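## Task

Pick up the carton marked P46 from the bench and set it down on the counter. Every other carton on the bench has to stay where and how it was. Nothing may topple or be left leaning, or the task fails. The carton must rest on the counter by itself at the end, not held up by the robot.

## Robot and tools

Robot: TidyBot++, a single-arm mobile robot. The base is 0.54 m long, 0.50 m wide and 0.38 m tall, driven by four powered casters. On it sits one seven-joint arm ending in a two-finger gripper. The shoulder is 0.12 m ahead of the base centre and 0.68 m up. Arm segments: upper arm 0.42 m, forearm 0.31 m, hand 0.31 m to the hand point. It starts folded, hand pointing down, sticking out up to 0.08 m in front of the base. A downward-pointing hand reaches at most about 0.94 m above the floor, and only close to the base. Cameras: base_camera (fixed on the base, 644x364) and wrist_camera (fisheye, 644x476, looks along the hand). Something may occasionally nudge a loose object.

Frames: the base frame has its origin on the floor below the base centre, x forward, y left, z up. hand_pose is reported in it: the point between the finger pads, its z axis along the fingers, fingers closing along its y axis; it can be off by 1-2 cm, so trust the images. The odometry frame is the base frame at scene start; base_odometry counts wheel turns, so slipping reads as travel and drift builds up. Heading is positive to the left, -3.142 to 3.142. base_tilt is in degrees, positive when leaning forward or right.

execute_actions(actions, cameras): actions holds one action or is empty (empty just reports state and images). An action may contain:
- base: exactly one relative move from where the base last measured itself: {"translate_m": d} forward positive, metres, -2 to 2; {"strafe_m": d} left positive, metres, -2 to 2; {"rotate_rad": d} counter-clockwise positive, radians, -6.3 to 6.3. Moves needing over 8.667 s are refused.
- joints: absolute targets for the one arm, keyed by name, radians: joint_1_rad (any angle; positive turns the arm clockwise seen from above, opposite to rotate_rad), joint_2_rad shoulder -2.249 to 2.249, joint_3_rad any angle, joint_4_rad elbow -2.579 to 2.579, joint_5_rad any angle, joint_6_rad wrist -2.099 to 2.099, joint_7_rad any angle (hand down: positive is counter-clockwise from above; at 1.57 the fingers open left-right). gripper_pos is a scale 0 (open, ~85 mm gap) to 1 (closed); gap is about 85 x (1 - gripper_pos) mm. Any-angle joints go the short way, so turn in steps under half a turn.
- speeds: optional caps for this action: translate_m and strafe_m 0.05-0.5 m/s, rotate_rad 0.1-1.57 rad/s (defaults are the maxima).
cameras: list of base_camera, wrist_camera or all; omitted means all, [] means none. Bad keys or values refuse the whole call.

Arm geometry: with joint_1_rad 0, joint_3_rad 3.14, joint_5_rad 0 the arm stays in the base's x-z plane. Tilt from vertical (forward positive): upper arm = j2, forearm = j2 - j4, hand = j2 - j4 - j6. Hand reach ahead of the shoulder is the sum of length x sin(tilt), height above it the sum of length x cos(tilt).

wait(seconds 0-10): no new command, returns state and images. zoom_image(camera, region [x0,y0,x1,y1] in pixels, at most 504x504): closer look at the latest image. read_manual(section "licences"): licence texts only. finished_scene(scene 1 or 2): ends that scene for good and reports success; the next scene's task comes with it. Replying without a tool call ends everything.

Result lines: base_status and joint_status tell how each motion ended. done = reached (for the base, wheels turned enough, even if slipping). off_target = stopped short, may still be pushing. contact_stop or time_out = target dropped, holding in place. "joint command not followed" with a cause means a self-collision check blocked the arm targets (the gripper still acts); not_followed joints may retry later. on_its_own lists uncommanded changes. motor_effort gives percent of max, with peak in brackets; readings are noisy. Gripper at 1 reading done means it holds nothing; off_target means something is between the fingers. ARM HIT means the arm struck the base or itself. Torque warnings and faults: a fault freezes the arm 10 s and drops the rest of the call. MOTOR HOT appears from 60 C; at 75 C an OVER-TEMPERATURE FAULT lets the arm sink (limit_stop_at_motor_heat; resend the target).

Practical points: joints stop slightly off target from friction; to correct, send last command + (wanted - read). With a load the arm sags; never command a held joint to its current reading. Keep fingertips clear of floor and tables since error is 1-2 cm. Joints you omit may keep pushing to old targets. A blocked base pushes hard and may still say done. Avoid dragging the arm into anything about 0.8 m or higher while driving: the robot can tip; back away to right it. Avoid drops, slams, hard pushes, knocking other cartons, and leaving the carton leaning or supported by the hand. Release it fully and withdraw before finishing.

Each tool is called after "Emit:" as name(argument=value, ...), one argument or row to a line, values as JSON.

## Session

Emit:
execute_actions(
  actions=[],
)

Scene clock: 0.00 s.
base_odometry: x=+0.000 y=+0.000 heading=+0.000 (m, m, rad; odometry frame)
base_tilt: forward=-0.4 right=-1.0 (deg)
base_status: not commanded
joint_positions: joint_1_rad=-0.014 joint_2_rad=-0.365 joint_3_rad=+3.137 joint_4_rad=-2.539 joint_5_rad=+0.027 joint_6_rad=-0.852 joint_7_rad=+1.514 gripper_pos=+0.000
joint_status: not commanded
motor_effort: joint_1_rad=+1 joint_2_rad=-1 joint_3_rad=+0 joint_4_rad=+13 joint_5_rad=+0 joint_6_rad=-1 joint_7_rad=+0 (%)
hand_pose: x=+0.2637 y=-0.0024 z=+0.5875 quat_wxyz=(+0.009, +0.998, -0.011, +0.058) (m; base frame)
pictures: base_camera, wrist_camera
Images, in order (width x height): base_camera 644x364, wrist_camera 644x476.

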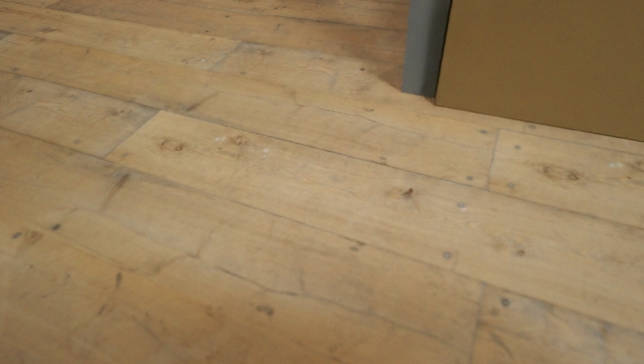

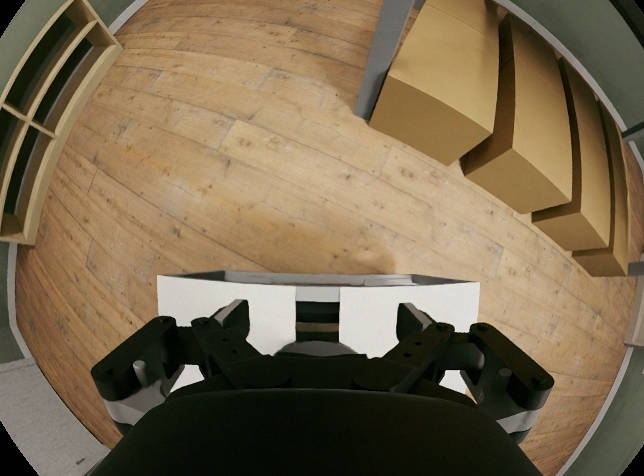

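Emit:
execute_actions(
  actions=[
    {"joints":{"joint_1_rad":0.3,"joint_2_rad":-0.5,"joint_4_rad":-1.6,"joint_6_rad":-0.8}},
  ],
)

Scene clock: 6.40 s.
base_odometry: x=+0.000 y=+0.000 heading=+0.000 (m, m, rad; odometry frame)
base_tilt: forward=-0.4 right=-1.1 (deg)
base_status: not commanded
joint_positions: joint_1_rad=+0.274 joint_2_rad=-0.476 joint_3_rad=+3.137 joint_4_rad=-1.620 joint_5_rad=+0.027 joint_6_rad=-0.826 joint_7_rad=+1.514 gripper_pos=+0.000
joint_status: all done
motor_effort: joint_1_rad=+0(0) joint_2_rad=-4(8) joint_3_rad=+1(1) joint_4_rad=+23(23) joint_5_rad=+0(0) joint_6_rad=+9(9) joint_7_rad=+1(0) (%)
hand_pose: x=+0.4844 y=-0.1052 z=+1.0650 quat_wxyz=(+0.073, +0.823, -0.133, +0.548) (m; base frame)
pictures: base_camera, wrist_camera
Images, in order (width x height): base_camera 644x364, wrist_camera 644x476.

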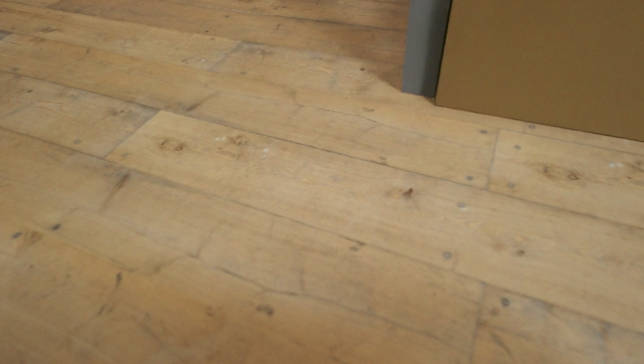

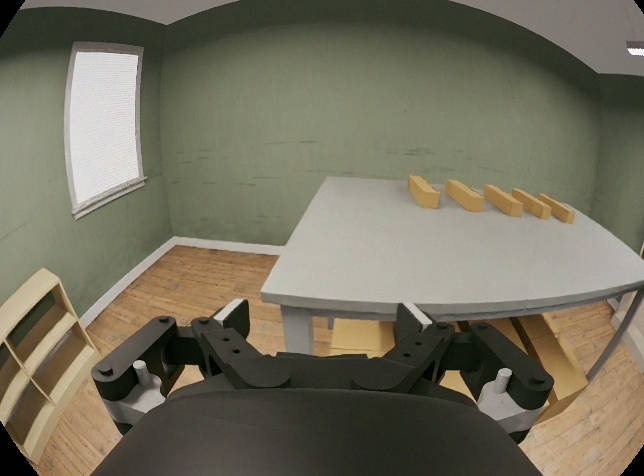

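Emit:
execute_actions(
  actions=[
    {"base":{"rotate_rad":1.18},"joints":{"joint_1_rad":2.3}},
  ],
)

Scene clock: 16.60 s.
base_odometry: x=+0.000 y=+0.000 heading=+1.179 (m, m, rad; odometry frame)
base_tilt: forward=-0.4 right=-1.0 (deg)
base_status: done
joint_positions: joint_1_rad=+2.277 joint_2_rad=-0.476 joint_3_rad=+3.137 joint_4_rad=-1.620 joint_5_rad=+0.027 joint_6_rad=-0.826 joint_7_rad=+1.514 gripper_pos=+0.000
joint_status: all done
motor_effort: joint_1_rad=+1(1) joint_2_rad=-4(5) joint_3_rad=+1(3) joint_4_rad=+22(23) joint_5_rad=+0(1) joint_6_rad=+9(9) joint_7_rad=+0(0) (%)
hand_pose: x=-0.1293 y=-0.2878 z=+1.0654 quat_wxyz=(+0.501, +0.332, -0.764, +0.234) (m; base frame)
pictures: base_camera, wrist_camera
Images, in order (width x height): base_camera 644x364, wrist_camera 644x476.

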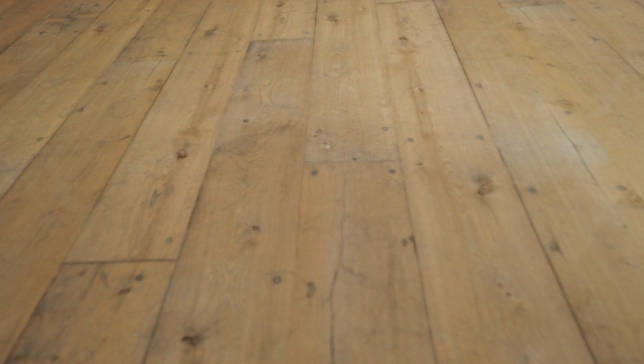

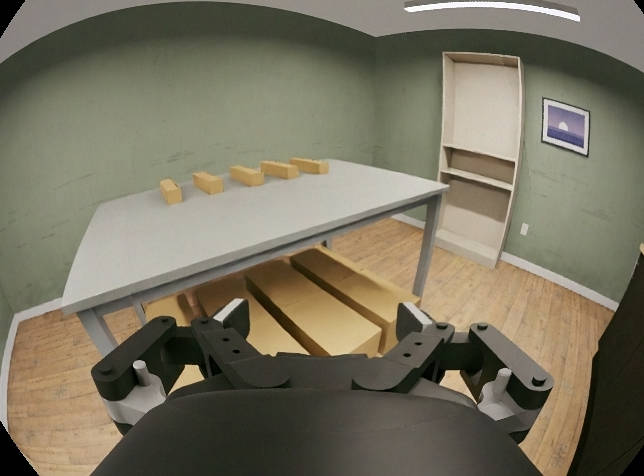

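Emit:
execute_actions(
  actions=[
    {"base":{"translate_m":0.95},"joints":{"joint_1_rad":2.9}},
  ],
)

Emit:
execute_actions(
  actions=[
    {"base":{"strafe_m":-1.5},"joints":{"joint_1_rad":3.5}},
  ],
)

Scene clock: 30.57 s.
base_odometry: x=+0.361 y=+0.879 heading=+1.180 (m, m, rad; odometry frame)
base_tilt: forward=-0.3 right=-1.1 (deg)
base_status: done
joint_positions: joint_1_rad=+2.877 joint_2_rad=-0.486 joint_3_rad=+3.137 joint_4_rad=-1.619 joint_5_rad=+0.027 joint_6_rad=-0.824 joint_7_rad=+1.514 gripper_pos=+0.000
joint_status: all done
motor_effort: joint_1_rad=-1(1) joint_2_rad=-4(7) joint_3_rad=+1(2) joint_4_rad=+22(23) joint_5_rad=+0(0) joint_6_rad=+9(9) joint_7_rad=+0(0) (%)
hand_pose: x=-0.2450 y=-0.0964 z=+1.0696 quat_wxyz=(+0.553, +0.091, -0.825, +0.076) (m; base frame)
pictures: base_camera, wrist_camera
Images, in order (width x height): base_camera 644x364, wrist_camera 644x476.

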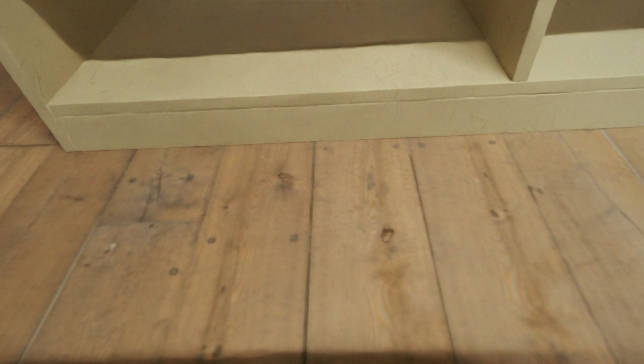

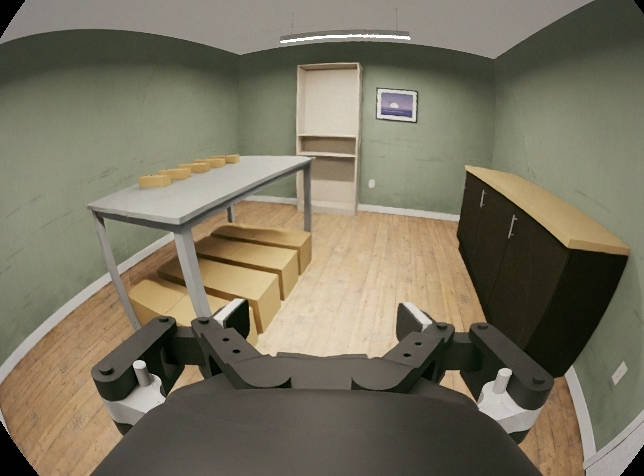

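Scene clock: 34.93 s.
base_odometry: x=+1.749 y=+0.308 heading=+1.180 (m, m, rad; odometry frame)
base_tilt: forward=-0.4 right=-1.0 (deg)
base_status: done
joint_positions: joint_1_rad=+3.477 joint_2_rad=-0.486 joint_3_rad=+3.137 joint_4_rad=-1.619 joint_5_rad=+0.027 joint_6_rad=-0.824 joint_7_rad=+1.514 gripper_pos=+0.000
joint_status: all done
motor_effort: joint_1_rad=-1(1) joint_2_rad=-3(5) joint_3_rad=+1(2) joint_4_rad=+22(23) joint_5_rad=+0(1) joint_6_rad=+9(9) joint_7_rad=+0(0) (%)
hand_pose: x=-0.2358 y=+0.1261 z=+1.0697 quat_wxyz=(+0.551, -0.157, -0.815, -0.090) (m; base frame)
pictures: base_camera, wrist_camera
Images, in order (width x height): base_camera 644x364, wrist_camera 644x476.

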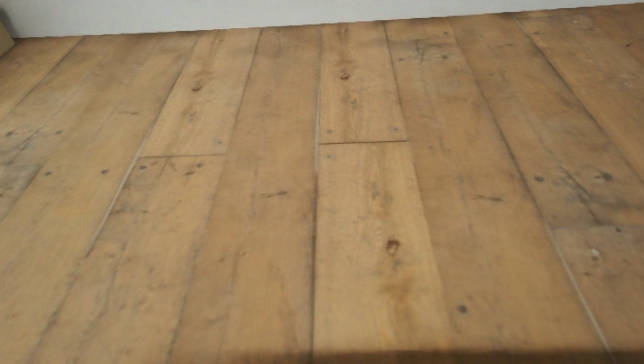

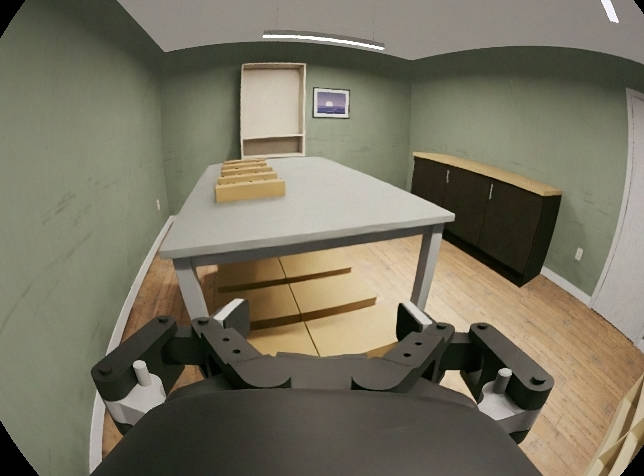

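Emit:
execute_actions(
  actions=[
    {"base":{"strafe_m":-0.5},"joints":{"joint_1_rad":4.0}},
  ],
)

Scene clock: 45.00 s.
base_odometry: x=+2.211 y=+0.118 heading=+1.181 (m, m, rad; odometry frame)
base_tilt: forward=-0.4 right=-1.1 (deg)
base_status: done
joint_positions: joint_1_rad=+3.977 joint_2_rad=-0.490 joint_3_rad=+3.137 joint_4_rad=-1.619 joint_5_rad=+0.027 joint_6_rad=-0.824 joint_7_rad=+1.514 gripper_pos=+0.000
joint_status: all done
motor_effort: joint_1_rad=+0(2) joint_2_rad=-2(6) joint_3_rad=+1(2) joint_4_rad=+22(23) joint_5_rad=+0(1) joint_6_rad=+9(9) joint_7_rad=+0(0) (%)
hand_pose: x=-0.1309 y=+0.2793 z=+1.0715 quat_wxyz=(+0.513, -0.353, -0.749, -0.225) (m; base frame)
pictures: base_camera, wrist_camera
Images, in order (width x height): base_camera 644x364, wrist_camera 644x476.

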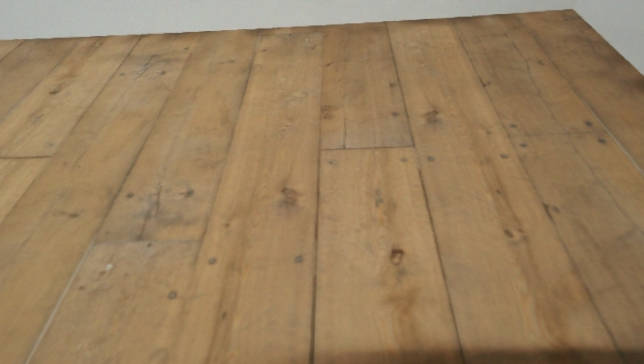

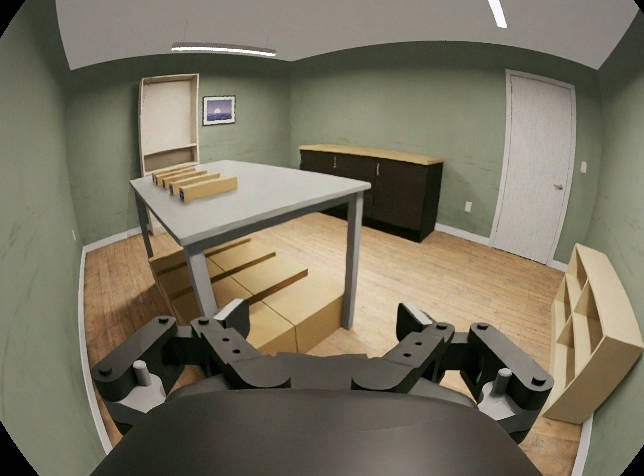

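Emit:
execute_actions(
  actions=[
    {"base":{"translate_m":-1.2},"joints":{"joint_1_rad":4.5,"joint_2_rad":-0.65,"joint_4_rad":-1.9,"joint_6_rad":-0.7},"speeds":{"translate_m":0.35}},
  ],
)

Scene clock: 56.97 s.
base_odometry: x=+1.755 y=-0.992 heading=+1.181 (m, m, rad; odometry frame)
base_tilt: forward=-0.3 right=-1.1 (deg)
base_status: done
joint_positions: joint_1_rad=+4.477 joint_2_rad=-0.622 joint_3_rad=+3.137 joint_4_rad=-1.876 joint_5_rad=+0.027 joint_6_rad=-0.727 joint_7_rad=+1.514 gripper_pos=+0.000
joint_status: all done
motor_effort: joint_1_rad=+0(3) joint_2_rad=+1(3) joint_3_rad=+1(2) joint_4_rad=+23(24) joint_5_rad=+0(0) joint_6_rad=+9(9) joint_7_rad=+0(0) (%)
hand_pose: x=+0.0418 y=+0.3300 z=+0.9973 quat_wxyz=(+0.432, -0.532, -0.646, -0.337) (m; base frame)
pictures: base_camera, wrist_camera
Images, in order (width x height): base_camera 644x364, wrist_camera 644x476.

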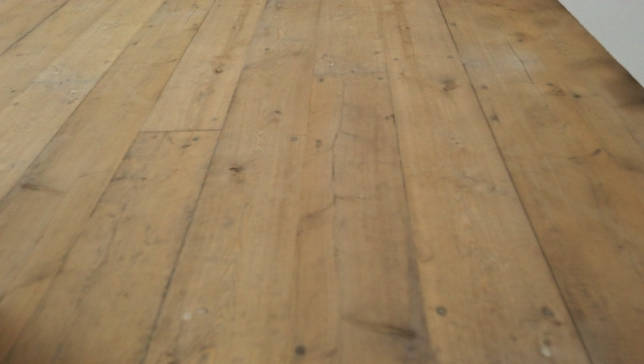

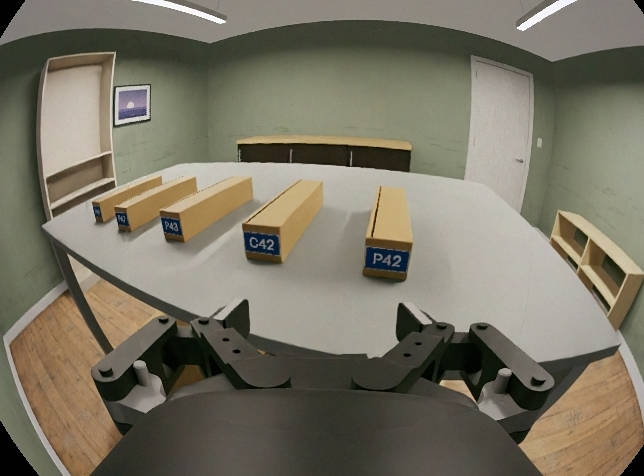

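Emit:
zoom_image(
  camera="wrist_camera",
  region=[70, 170, 230, 260],
)

Region (70, 170, 230, 260) of wrist_camera's 644x476 image, scaled by 3.150; it fills the top 284 rows of this view, and the rest is white.

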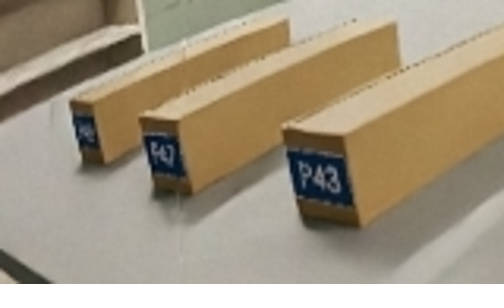

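Emit:
execute_actions(
  actions=[
    {"base":{"translate_m":-0.8},"joints":{"joint_1_rad":4.72},"speeds":{"translate_m":0.35}},
  ],
)

Scene clock: 68.53 s.
base_odometry: x=+1.452 y=-1.733 heading=+1.181 (m, m, rad; odometry frame)
base_tilt: forward=-0.3 right=-1.0 (deg)
base_status: done
joint_positions: joint_1_rad=+4.697 joint_2_rad=-0.623 joint_3_rad=+3.137 joint_4_rad=-1.876 joint_5_rad=+0.027 joint_6_rad=-0.727 joint_7_rad=+1.514 gripper_pos=+0.000
joint_status: all done
motor_effort: joint_1_rad=-1(0) joint_2_rad=+1(1) joint_3_rad=+1(2) joint_4_rad=+23(23) joint_5_rad=+0(1) joint_6_rad=+9(9) joint_7_rad=+0(1) (%)
hand_pose: x=+0.1157 y=+0.3386 z=+0.9979 quat_wxyz=(+0.393, -0.599, -0.583, -0.383) (m; base frame)
pictures: base_camera, wrist_camera
Images, in order (width x height): base_camera 644x364, wrist_camera 644x476.

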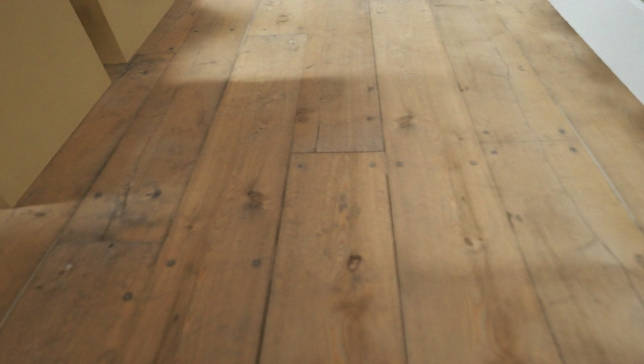

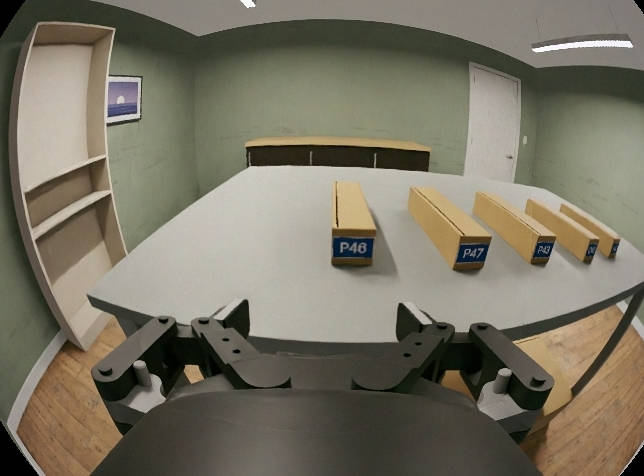

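Emit:
execute_actions(
  actions=[
    {"base":{"strafe_m":0.08},"speeds":{"strafe_m":0.1}},
  ],
  cameras=[],
)

Emit:
execute_actions(
  actions=[
    {"base":{"translate_m":0.03},"joints":{"joint_1_rad":4.735,"joint_2_rad":0.30,"joint_4_rad":-0.55,"joint_6_rad":-1.78}},
  ],
)

Scene clock: 87.50 s.
base_odometry: x=+1.377 y=-1.702 heading=+1.181 (m, m, rad; odometry frame)
base_tilt: forward=-0.4 right=-1.1 (deg)
base_status: done
joint_positions: joint_1_rad=+4.697 joint_2_rad=-0.632 joint_3_rad=+3.137 joint_4_rad=-1.877 joint_5_rad=+0.027 joint_6_rad=-0.726 joint_7_rad=+1.514 gripper_pos=+0.000
joint_status: not commanded
motor_effort: joint_1_rad=+0(0) joint_2_rad=+1(3) joint_3_rad=+1(2) joint_4_rad=+23(24) joint_5_rad=+0(0) joint_6_rad=+9(9) joint_7_rad=+1(1) (%)
hand_pose: x=+0.1158 y=+0.3360 z=+1.0005 quat_wxyz=(+0.395, -0.597, -0.581, -0.386) (m; base frame)
pictures: none
No camera images: the call's "cameras" was empty. Leave "cameras" out to get every camera's image.

Scene clock: 90.10 s.
base_odometry: x=+1.389 y=-1.675 heading=+1.182 (m, m, rad; odometry frame)
base_tilt: forward=-0.3 right=-1.1 (deg)
base_status: done
joint_positions: joint_1_rad=+4.708 joint_2_rad=+0.278 joint_3_rad=+3.137 joint_4_rad=-0.576 joint_5_rad=+0.027 joint_6_rad=-1.752 joint_7_rad=+1.514 gripper_pos=+0.000
joint_status: all done
motor_effort: joint_1_rad=+0(2) joint_2_rad=-27(29) joint_3_rad=+0(2) joint_4_rad=+17(24) joint_5_rad=+0(1) joint_6_rad=+5(9) joint_7_rad=+1(0) (%)
hand_pose: x=+0.1219 y=+0.5111 z=+1.0256 quat_wxyz=(+0.185, -0.702, -0.661, -0.189) (m; base frame)
pictures: base_camera, wrist_camera
Images, in order (width x height): base_camera 644x364, wrist_camera 644x476.

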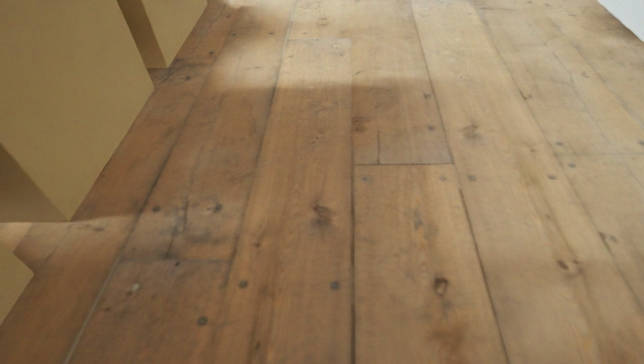

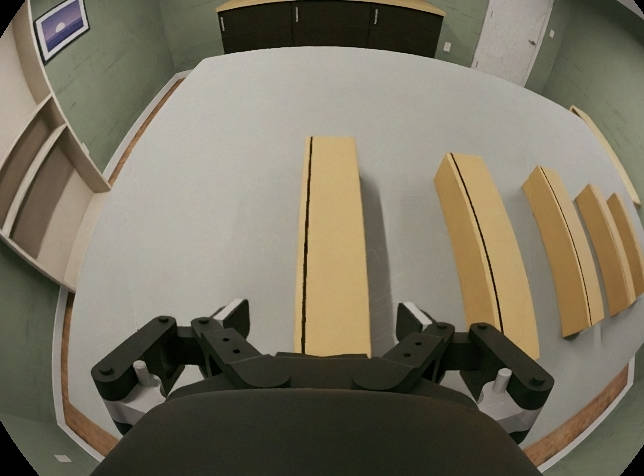

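Emit:
execute_actions(
  actions=[
    {"joints":{"joint_2_rad":0.36,"joint_4_rad":-0.76,"joint_6_rad":-1.49}},
  ],
  cameras=["wrist_camera"],
)

Scene clock: 99.53 s.
base_odometry: x=+1.389 y=-1.675 heading=+1.182 (m, m, rad; odometry frame)
base_tilt: forward=-0.3 right=-1.1 (deg)
base_status: not commanded
joint_positions: joint_1_rad=+4.709 joint_2_rad=+0.350 joint_3_rad=+3.137 joint_4_rad=-0.743 joint_5_rad=+0.027 joint_6_rad=-1.515 joint_7_rad=+1.514 gripper_pos=+0.000
joint_status: all done
motor_effort: joint_1_rad=+0(0) joint_2_rad=-33(35) joint_3_rad=+0(0) joint_4_rad=+20(21) joint_5_rad=+0(0) joint_6_rad=+5(6) joint_7_rad=+1(0) (%)
hand_pose: x=+0.1215 y=+0.5818 z=+0.9535 quat_wxyz=(+0.184, -0.700, -0.663, -0.189) (m; base frame)
pictures: wrist_camera
Images, in order (width x height): wrist_camera 644x476.

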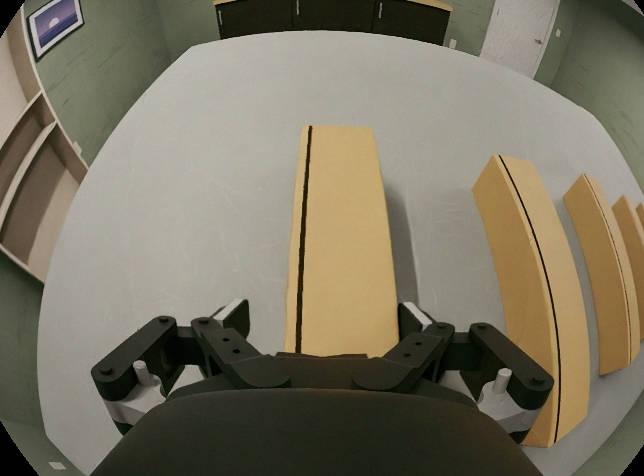

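Emit:
execute_actions(
  actions=[
    {"base":{"translate_m":0.012},"speeds":{"translate_m":0.05}},
  ],
  cameras=["wrist_camera"],
)

Scene clock: 103.27 s.
base_odometry: x=+1.393 y=-1.663 heading=+1.182 (m, m, rad; odometry frame)
base_tilt: forward=-0.4 right=-1.1 (deg)
base_status: done
joint_positions: joint_1_rad=+4.718 joint_2_rad=+0.350 joint_3_rad=+3.137 joint_4_rad=-0.743 joint_5_rad=+0.027 joint_6_rad=-1.515 joint_7_rad=+1.514 gripper_pos=+0.000
joint_status: not commanded
motor_effort: joint_1_rad=+0(2) joint_2_rad=-32(35) joint_3_rad=+0(1) joint_4_rad=+19(20) joint_5_rad=+0(1) joint_6_rad=+5(5) joint_7_rad=+0(0) (%)
hand_pose: x=+0.1268 y=+0.5817 z=+0.9535 quat_wxyz=(+0.183, -0.703, -0.660, -0.190) (m; base frame)
pictures: wrist_camera
Images, in order (width x height): wrist_camera 644x476.

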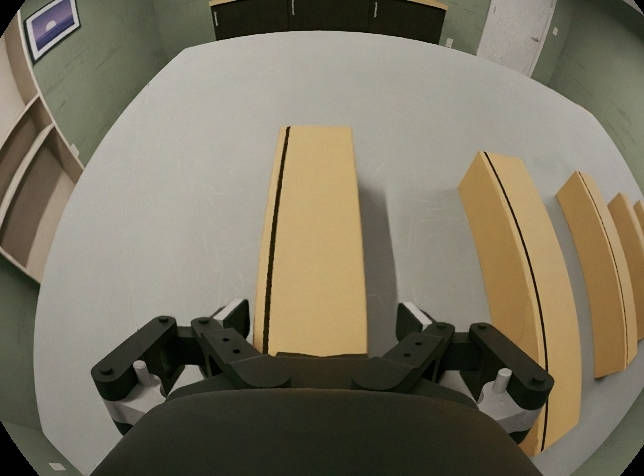

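Emit:
execute_actions(
  actions=[
    {"base":{"translate_m":-0.007},"speeds":{"translate_m":0.05}},
  ],
  cameras=["wrist_camera"],
)

Scene clock: 106.60 s.
base_odometry: x=+1.391 y=-1.670 heading=+1.182 (m, m, rad; odometry frame)
base_tilt: forward=-0.3 right=-1.1 (deg)
base_status: done
joint_positions: joint_1_rad=+4.720 joint_2_rad=+0.350 joint_3_rad=+3.137 joint_4_rad=-0.743 joint_5_rad=+0.027 joint_6_rad=-1.515 joint_7_rad=+1.514 gripper_pos=+0.000
joint_status: not commanded
motor_effort: joint_1_rad=-1(3) joint_2_rad=-33(36) joint_3_rad=+0(2) joint_4_rad=+20(21) joint_5_rad=+0(1) joint_6_rad=+5(5) joint_7_rad=+0(0) (%)
hand_pose: x=+0.1283 y=+0.5817 z=+0.9535 quat_wxyz=(+0.183, -0.704, -0.659, -0.190) (m; base frame)
pictures: wrist_camera
Images, in order (width x height): wrist_camera 644x476.

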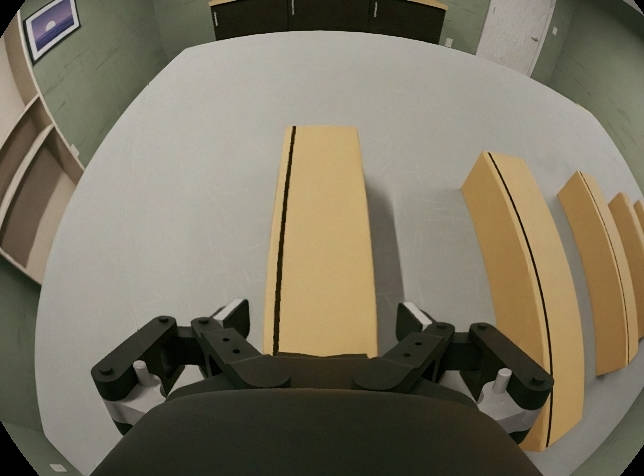

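Emit:
execute_actions(
  actions=[
    {"joints":{"joint_2_rad":0.335,"joint_4_rad":-0.91,"joint_6_rad":-1.37}},
  ],
  cameras=["wrist_camera"],
)

Scene clock: 111.93 s.
base_odometry: x=+1.391 y=-1.670 heading=+1.182 (m, m, rad; odometry frame)
base_tilt: forward=-0.3 right=-1.1 (deg)
base_status: not commanded
joint_positions: joint_1_rad=+4.720 joint_2_rad=+0.335 joint_3_rad=+3.137 joint_4_rad=-0.873 joint_5_rad=+0.027 joint_6_rad=-1.389 joint_7_rad=+1.514 gripper_pos=+0.000
joint_status: all done
motor_effort: joint_1_rad=-1(2) joint_2_rad=-29(34) joint_3_rad=+0(1) joint_4_rad=+18(20) joint_5_rad=+0(1) joint_6_rad=+4(5) joint_7_rad=+0(0) (%)
hand_pose: x=+0.1281 y=+0.5933 z=+0.9243 quat_wxyz=(+0.186, -0.702, -0.659, -0.194) (m; base frame)
pictures: wrist_camera
Images, in order (width x height): wrist_camera 644x476.

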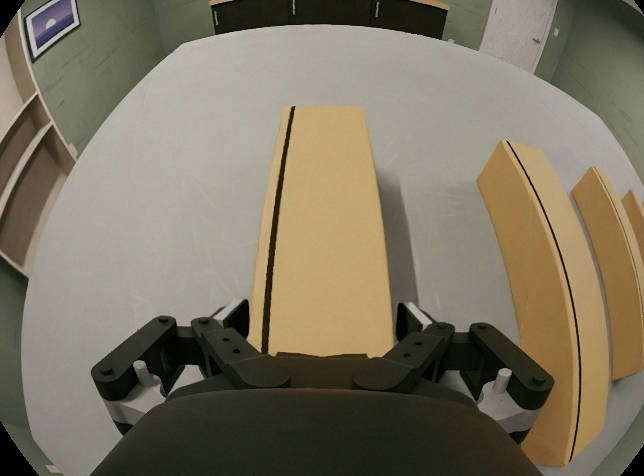

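Emit:
execute_actions(
  actions=[
    {"joints":{"gripper_pos":1}},
  ],
  cameras=[],
)

Emit:
execute_actions(
  actions=[
    {"joints":{"joint_2_rad":0.27,"joint_4_rad":-0.6,"joint_6_rad":-1.72}},
  ],
  cameras=["wrist_camera"],
)

Scene clock: 116.87 s.
base_odometry: x=+1.391 y=-1.670 heading=+1.182 (m, m, rad; odometry frame)
base_tilt: forward=-0.3 right=-1.0 (deg)
base_status: not commanded
joint_positions: joint_1_rad=+4.720 joint_2_rad=+0.319 joint_3_rad=+3.137 joint_4_rad=-0.875 joint_5_rad=+0.027 joint_6_rad=-1.380 joint_7_rad=+1.514 gripper_pos=+0.343
joint_status: gripper_pos off_target (ended at +0.343, target +1.000)
motor_effort: joint_1_rad=+0(1) joint_2_rad=-27(31) joint_3_rad=+0(1) joint_4_rad=+16(19) joint_5_rad=+0(2) joint_6_rad=+5(5) joint_7_rad=+0(0) (%)
hand_pose: x=+0.1281 y=+0.5916 z=+0.9346 quat_wxyz=(+0.194, -0.700, -0.657, -0.202) (m; base frame)
pictures: none
No camera images: the call's "cameras" was empty. Leave "cameras" out to get every camera's image.

Scene clock: 118.27 s.
base_odometry: x=+1.391 y=-1.670 heading=+1.182 (m, m, rad; odometry frame)
base_tilt: forward=-0.3 right=-1.1 (deg)
base_status: not commanded
joint_positions: joint_1_rad=+4.720 joint_2_rad=+0.286 joint_3_rad=+3.137 joint_4_rad=-0.621 joint_5_rad=+0.027 joint_6_rad=-1.695 joint_7_rad=+1.514 gripper_pos=+0.343
joint_status: all done
motor_effort: joint_1_rad=+0(1) joint_2_rad=-28(36) joint_3_rad=+0(0) joint_4_rad=+18(22) joint_5_rad=+0(0) joint_6_rad=+5(6) joint_7_rad=+1(0) (%)
hand_pose: x=+0.1280 y=+0.5262 z=+1.0119 quat_wxyz=(+0.185, -0.705, -0.657, -0.192) (m; base frame)
pictures: wrist_camera
Images, in order (width x height): wrist_camera 644x476.

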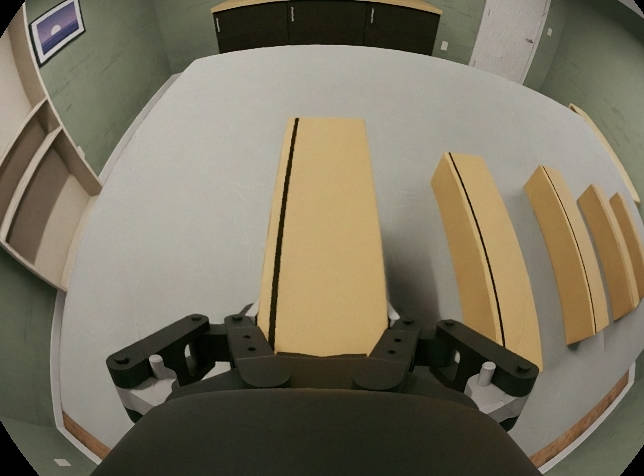

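Emit:
execute_actions(
  actions=[
    {"base":{"strafe_m":-0.07},"joints":{"joint_2_rad":-0.3,"joint_4_rad":-1.0,"joint_6_rad":-1.9}},
  ],
  cameras=[],
)

Emit:
execute_actions(
  actions=[
    {"base":{"translate_m":1.75},"joints":{"joint_1_rad":6.28}},
  ],
)

Scene clock: 127.93 s.
base_odometry: x=+1.456 y=-1.696 heading=+1.182 (m, m, rad; odometry frame)
base_tilt: forward=-0.3 right=-1.0 (deg)
base_status: done
joint_positions: joint_1_rad=+4.720 joint_2_rad=-0.285 joint_3_rad=+3.137 joint_4_rad=-0.975 joint_5_rad=+0.027 joint_6_rad=-1.876 joint_7_rad=+1.514 gripper_pos=+0.343
joint_status: all done
motor_effort: joint_1_rad=+0(1) joint_2_rad=-4(36) joint_3_rad=+0(0) joint_4_rad=+16(20) joint_5_rad=+0(1) joint_6_rad=+6(6) joint_7_rad=+1(0) (%)
hand_pose: x=+0.1259 y=+0.2511 z=+1.0671 quat_wxyz=(+0.198, -0.703, -0.652, -0.204) (m; base frame)
pictures: none
No camera images: the call's "cameras" was empty. Leave "cameras" out to get every camera's image.

Scene clock: 132.80 s.
base_odometry: x=+2.120 y=-0.077 heading=+1.182 (m, m, rad; odometry frame)
base_tilt: forward=-0.3 right=-1.0 (deg)
base_status: done
joint_positions: joint_1_rad=+6.256 joint_2_rad=-0.286 joint_3_rad=+3.137 joint_4_rad=-0.980 joint_5_rad=+0.027 joint_6_rad=-1.876 joint_7_rad=+1.514 gripper_pos=+0.343
joint_status: all done
motor_effort: joint_1_rad=+0(0) joint_2_rad=-4(8) joint_3_rad=+1(2) joint_4_rad=+16(16) joint_5_rad=+0(1) joint_6_rad=+5(6) joint_7_rad=+0(0) (%)
hand_pose: x=+0.3699 y=+0.0020 z=+1.0654 quat_wxyz=(+0.001, -0.959, +0.019, -0.282) (m; base frame)
pictures: base_camera, wrist_camera
Images, in order (width x height): base_camera 644x364, wrist_camera 644x476.

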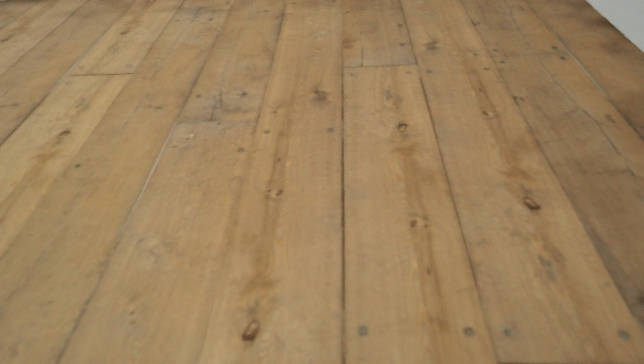

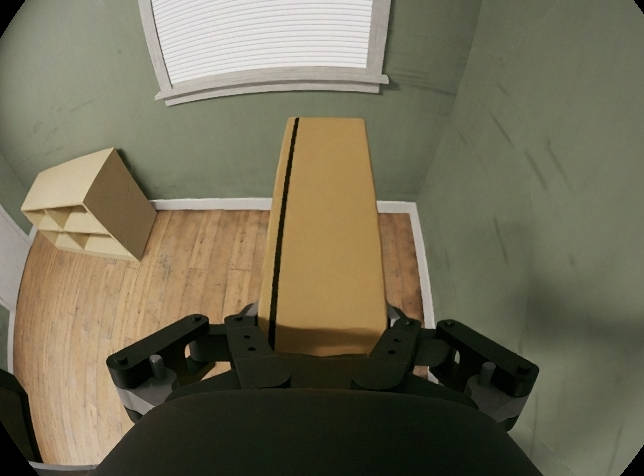

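Emit:
execute_actions(
  actions=[
    {"base":{"strafe_m":1.9},"joints":{"joint_1_rad":4.71}},
  ],
)

Scene clock: 140.57 s.
base_odometry: x=+0.362 y=+0.645 heading=+1.181 (m, m, rad; odometry frame)
base_tilt: forward=-0.4 right=-1.1 (deg)
base_status: done
joint_positions: joint_1_rad=+4.734 joint_2_rad=-0.286 joint_3_rad=+3.137 joint_4_rad=-0.981 joint_5_rad=+0.027 joint_6_rad=-1.876 joint_7_rad=+1.514 gripper_pos=+0.343
joint_status: all done
motor_effort: joint_1_rad=+0(1) joint_2_rad=-4(9) joint_3_rad=+1(1) joint_4_rad=+16(17) joint_5_rad=+0(1) joint_6_rad=+5(6) joint_7_rad=+1(0) (%)
hand_pose: x=+0.1293 y=+0.2505 z=+1.0649 quat_wxyz=(+0.195, -0.708, -0.648, -0.203) (m; base frame)
pictures: base_camera, wrist_camera
Images, in order (width x height): base_camera 644x364, wrist_camera 644x476.

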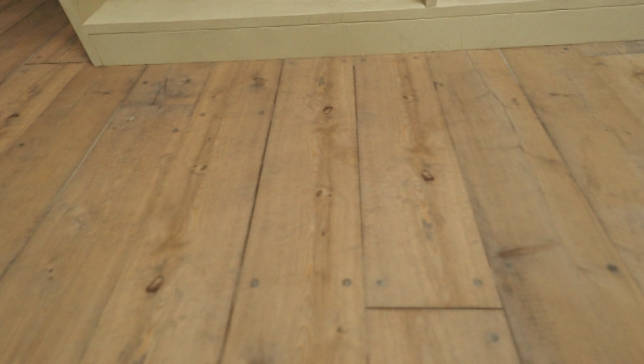

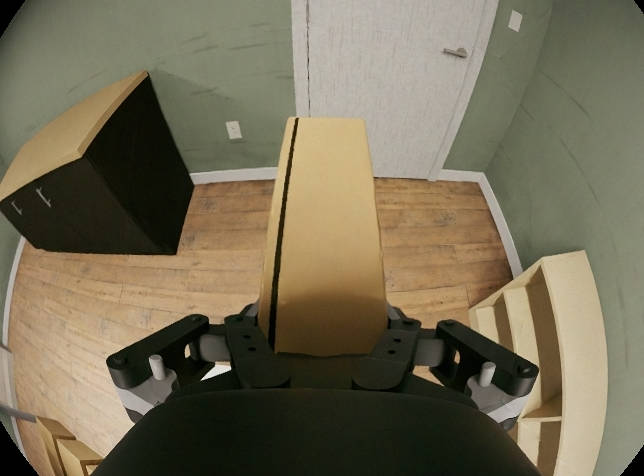

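Emit:
execute_actions(
  actions=[
    {"base":{"strafe_m":0.2}},
  ],
  cameras=[],
)

Emit:
execute_actions(
  actions=[
    {"base":{"translate_m":-1.3}},
  ],
)

Scene clock: 149.90 s.
base_odometry: x=+0.177 y=+0.721 heading=+1.181 (m, m, rad; odometry frame)
base_tilt: forward=-0.3 right=-1.1 (deg)
base_status: done
joint_positions: joint_1_rad=+4.734 joint_2_rad=-0.288 joint_3_rad=+3.137 joint_4_rad=-0.982 joint_5_rad=+0.027 joint_6_rad=-1.877 joint_7_rad=+1.514 gripper_pos=+0.343
joint_status: not commanded
motor_effort: joint_1_rad=+0(1) joint_2_rad=-5(10) joint_3_rad=+0(1) joint_4_rad=+15(17) joint_5_rad=+0(0) joint_6_rad=+5(6) joint_7_rad=+1(1) (%)
hand_pose: x=+0.1293 y=+0.2495 z=+1.0649 quat_wxyz=(+0.195, -0.708, -0.648, -0.204) (m; base frame)
pictures: none
No camera images: the call's "cameras" was empty. Leave "cameras" out to get every camera's image.

Scene clock: 153.87 s.
base_odometry: x=-0.317 y=-0.482 heading=+1.181 (m, m, rad; odometry frame)
base_tilt: forward=-0.3 right=-1.0 (deg)
base_status: done
joint_positions: joint_1_rad=+4.734 joint_2_rad=-0.288 joint_3_rad=+3.137 joint_4_rad=-0.982 joint_5_rad=+0.027 joint_6_rad=-1.877 joint_7_rad=+1.514 gripper_pos=+0.343
joint_status: not commanded
motor_effort: joint_1_rad=+0(0) joint_2_rad=-4(5) joint_3_rad=+0(2) joint_4_rad=+16(16) joint_5_rad=+0(1) joint_6_rad=+6(6) joint_7_rad=+1(1) (%)
hand_pose: x=+0.1292 y=+0.2495 z=+1.0649 quat_wxyz=(+0.195, -0.708, -0.648, -0.204) (m; base frame)
pictures: base_camera, wrist_camera
Images, in order (width x height): base_camera 644x364, wrist_camera 644x476.

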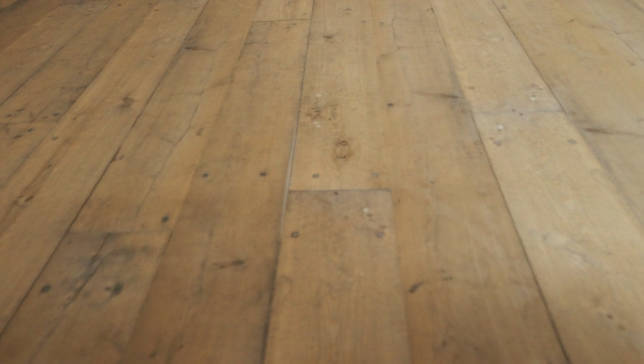

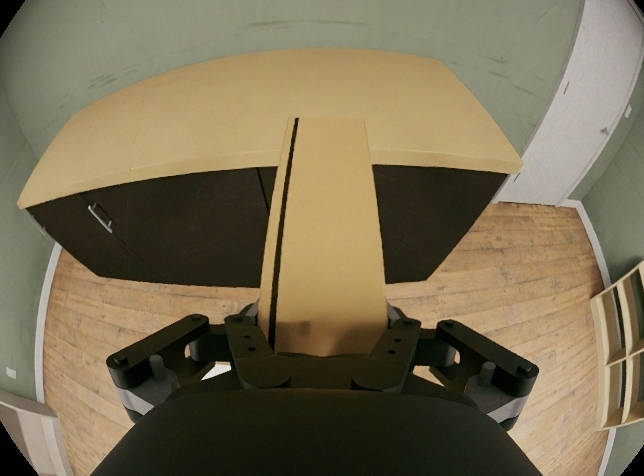

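Emit:
execute_actions(
  actions=[
    {"base":{"strafe_m":0.21},"joints":{"joint_2_rad":0.3,"joint_4_rad":-0.6,"joint_6_rad":-1.67},"speeds":{"strafe_m":0.2}},
  ],
)

Scene clock: 161.87 s.
base_odometry: x=-0.512 y=-0.402 heading=+1.181 (m, m, rad; odometry frame)
base_tilt: forward=-0.3 right=-1.1 (deg)
base_status: done
joint_positions: joint_1_rad=+4.734 joint_2_rad=+0.309 joint_3_rad=+3.137 joint_4_rad=-0.627 joint_5_rad=+0.027 joint_6_rad=-1.696 joint_7_rad=+1.514 gripper_pos=+0.343
joint_status: all done
motor_effort: joint_1_rad=+0(0) joint_2_rad=-30(37) joint_3_rad=+0(1) joint_4_rad=+18(20) joint_5_rad=+0(0) joint_6_rad=+5(7) joint_7_rad=+0(1) (%)
hand_pose: x=+0.1353 y=+0.5326 z=+0.9978 quat_wxyz=(+0.174, -0.712, -0.655, -0.183) (m; base frame)
pictures: base_camera, wrist_camera
Images, in order (width x height): base_camera 644x364, wrist_camera 644x476.

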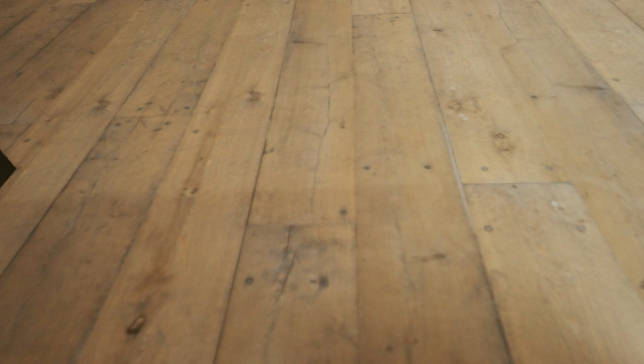

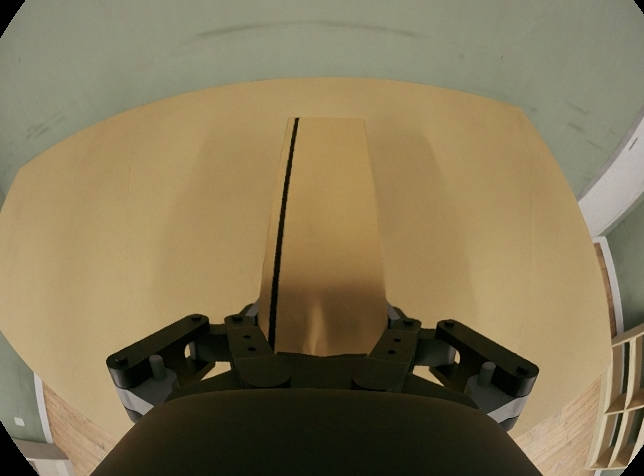

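Emit:
execute_actions(
  actions=[
    {"joints":{"joint_2_rad":0.31,"joint_4_rad":-0.85,"joint_6_rad":-1.40}},
  ],
  cameras=["wrist_camera"],
)

Scene clock: 165.93 s.
base_odometry: x=-0.512 y=-0.402 heading=+1.181 (m, m, rad; odometry frame)
base_tilt: forward=-0.4 right=-1.1 (deg)
base_status: not commanded
joint_positions: joint_1_rad=+4.734 joint_2_rad=+0.309 joint_3_rad=+3.137 joint_4_rad=-0.832 joint_5_rad=+0.027 joint_6_rad=-1.428 joint_7_rad=+1.514 gripper_pos=+0.343
joint_status: all done
motor_effort: joint_1_rad=+0(0) joint_2_rad=-32(33) joint_3_rad=+0(0) joint_4_rad=+21(21) joint_5_rad=+0(0) joint_6_rad=+6(5) joint_7_rad=+1(0) (%)
hand_pose: x=+0.1360 y=+0.5820 z=+0.9524 quat_wxyz=(+0.195, -0.704, -0.651, -0.205) (m; base frame)
pictures: wrist_camera
Images, in order (width x height): wrist_camera 644x476.

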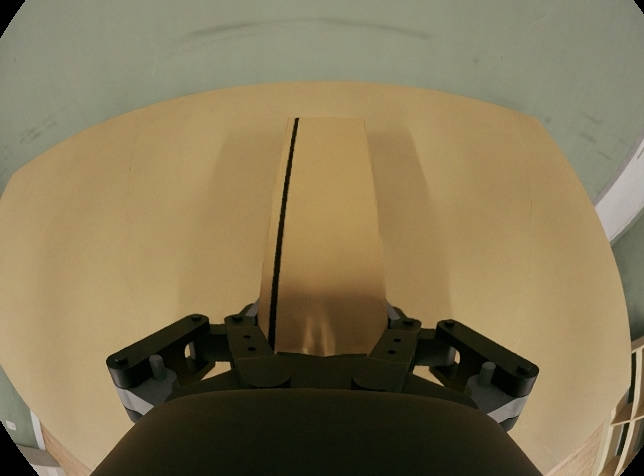

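Emit:
execute_actions(
  actions=[
    {"joints":{"joint_4_rad":-0.94,"joint_6_rad":-1.345}},
  ],
  cameras=["wrist_camera"],
)

Scene clock: 169.23 s.
base_odometry: x=-0.512 y=-0.402 heading=+1.181 (m, m, rad; odometry frame)
base_tilt: forward=-0.3 right=-1.1 (deg)
base_status: not commanded
joint_positions: joint_1_rad=+4.734 joint_2_rad=+0.306 joint_3_rad=+3.137 joint_4_rad=-0.904 joint_5_rad=+0.027 joint_6_rad=-1.367 joint_7_rad=+1.514 gripper_pos=+0.343
joint_status: all done
motor_effort: joint_1_rad=+0(1) joint_2_rad=-29(33) joint_3_rad=+0(0) joint_4_rad=+18(21) joint_5_rad=+0(0) joint_6_rad=+5(6) joint_7_rad=+0(0) (%)
hand_pose: x=+0.1359 y=+0.5871 z=+0.9313 quat_wxyz=(+0.192, -0.704, -0.653, -0.202) (m; base frame)
pictures: wrist_camera
Images, in order (width x height): wrist_camera 644x476.

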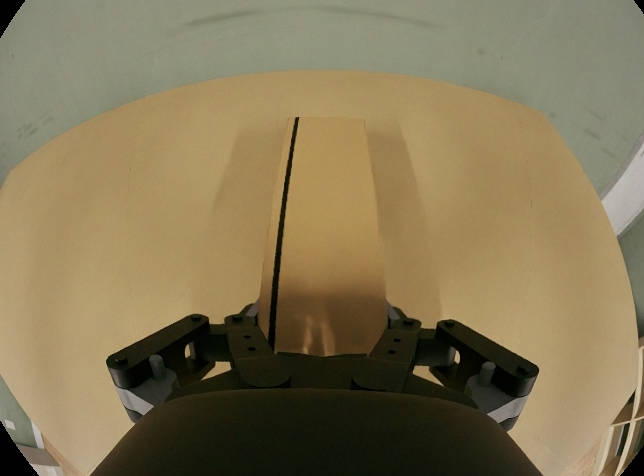

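Emit:
execute_actions(
  actions=[
    {"joints":{"joint_4_rad":-0.98,"joint_6_rad":-1.32}},
  ],
  cameras=[],
)

Emit:
execute_actions(
  actions=[
    {"joints":{"gripper_pos":0,"joint_4_rad":-0.94}},
  ],
  cameras=["wrist_camera"],
)

Scene clock: 174.70 s.
base_odometry: x=-0.512 y=-0.402 heading=+1.181 (m, m, rad; odometry frame)
base_tilt: forward=-0.4 right=-1.0 (deg)
base_status: not commanded
joint_positions: joint_1_rad=+4.734 joint_2_rad=+0.293 joint_3_rad=+3.137 joint_4_rad=-0.927 joint_5_rad=+0.027 joint_6_rad=-1.342 joint_7_rad=+1.514 gripper_pos=+0.343
joint_status: joint_4_rad off_target (ended at -0.927, target -0.980); the others done
motor_effort: joint_1_rad=+0(1) joint_2_rad=-24(28) joint_3_rad=+0(1) joint_4_rad=+16(19) joint_5_rad=+0(0) joint_6_rad=+5(6) joint_7_rad=+0(0) (%)
hand_pose: x=+0.1359 y=+0.5868 z=+0.9325 quat_wxyz=(+0.197, -0.703, -0.652, -0.207) (m; base frame)
pictures: none
No camera images: the call's "cameras" was empty. Leave "cameras" out to get every camera's image.

Scene clock: 175.80 s.
base_odometry: x=-0.512 y=-0.402 heading=+1.181 (m, m, rad; odometry frame)
base_tilt: forward=-0.4 right=-1.1 (deg)
base_status: not commanded
joint_positions: joint_1_rad=+4.734 joint_2_rad=+0.294 joint_3_rad=+3.137 joint_4_rad=-0.926 joint_5_rad=+0.027 joint_6_rad=-1.341 joint_7_rad=+1.514 gripper_pos=+0.000
joint_status: all done
motor_effort: joint_1_rad=+0(0) joint_2_rad=-32(33) joint_3_rad=+0(0) joint_4_rad=+21(22) joint_5_rad=+0(0) joint_6_rad=+5(6) joint_7_rad=+1(0) (%)
hand_pose: x=+0.1359 y=+0.5877 z=+0.9324 quat_wxyz=(+0.198, -0.703, -0.651, -0.208) (m; base frame)
pictures: wrist_camera
Images, in order (width x height): wrist_camera 644x476.

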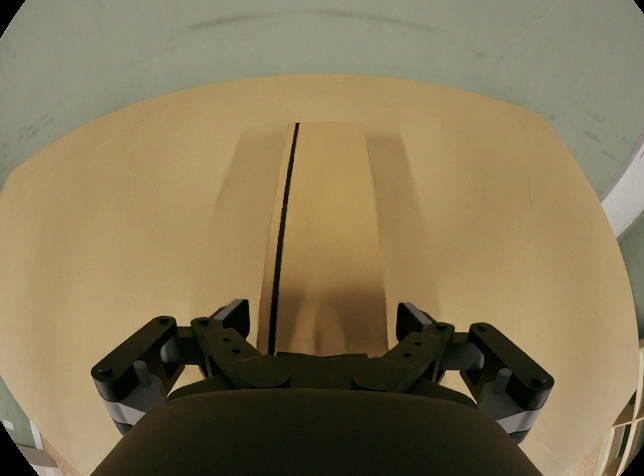

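Emit:
execute_actions(
  actions=[
    {"joints":{"joint_2_rad":0.27,"joint_4_rad":-0.6,"joint_6_rad":-1.72}},
  ],
  cameras=[],
)

Emit:
execute_actions(
  actions=[
    {"base":{"strafe_m":-0.15},"joints":{"joint_2_rad":-0.5,"joint_4_rad":-1.6,"joint_6_rad":-0.9}},
  ],
  cameras=["wrist_camera"],
)

Scene clock: 184.37 s.
base_odometry: x=-0.512 y=-0.402 heading=+1.181 (m, m, rad; odometry frame)
base_tilt: forward=-0.3 right=-1.1 (deg)
base_status: not commanded
joint_positions: joint_1_rad=+4.734 joint_2_rad=+0.287 joint_3_rad=+3.137 joint_4_rad=-0.621 joint_5_rad=+0.027 joint_6_rad=-1.694 joint_7_rad=+1.514 gripper_pos=+0.000
joint_status: all done
motor_effort: joint_1_rad=-1(0) joint_2_rad=-29(34) joint_3_rad=+0(0) joint_4_rad=+18(21) joint_5_rad=+0(0) joint_6_rad=+5(6) joint_7_rad=+0(0) (%)
hand_pose: x=+0.1351 y=+0.5266 z=+1.0119 quat_wxyz=(+0.184, -0.710, -0.652, -0.193) (m; base frame)
pictures: none
No camera images: the call's "cameras" was empty. Leave "cameras" out to get every camera's image.

Scene clock: 186.67 s.
base_odometry: x=-0.373 y=-0.459 heading=+1.181 (m, m, rad; odometry frame)
base_tilt: forward=-0.3 right=-1.0 (deg)
base_status: done
joint_positions: joint_1_rad=+4.731 joint_2_rad=-0.478 joint_3_rad=+3.137 joint_4_rad=-1.576 joint_5_rad=+0.027 joint_6_rad=-0.928 joint_7_rad=+1.514 gripper_pos=+0.000
joint_status: all done
motor_effort: joint_1_rad=-1(2) joint_2_rad=-3(34) joint_3_rad=+1(1) joint_4_rad=+22(22) joint_5_rad=+0(0) joint_6_rad=+9(8) joint_7_rad=+0(1) (%)
hand_pose: x=+0.1288 y=+0.3658 z=+1.0616 quat_wxyz=(+0.372, -0.620, -0.579, -0.377) (m; base frame)
pictures: wrist_camera
Images, in order (width x height): wrist_camera 644x476.

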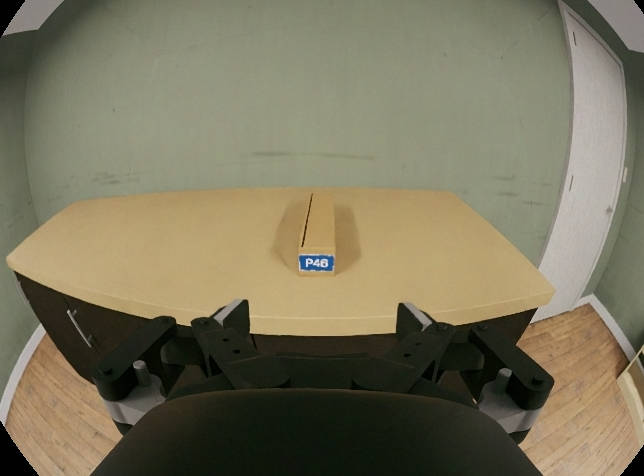

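Emit:
finished_scene(
  scene=2,
)

The scene is finished: the task was done.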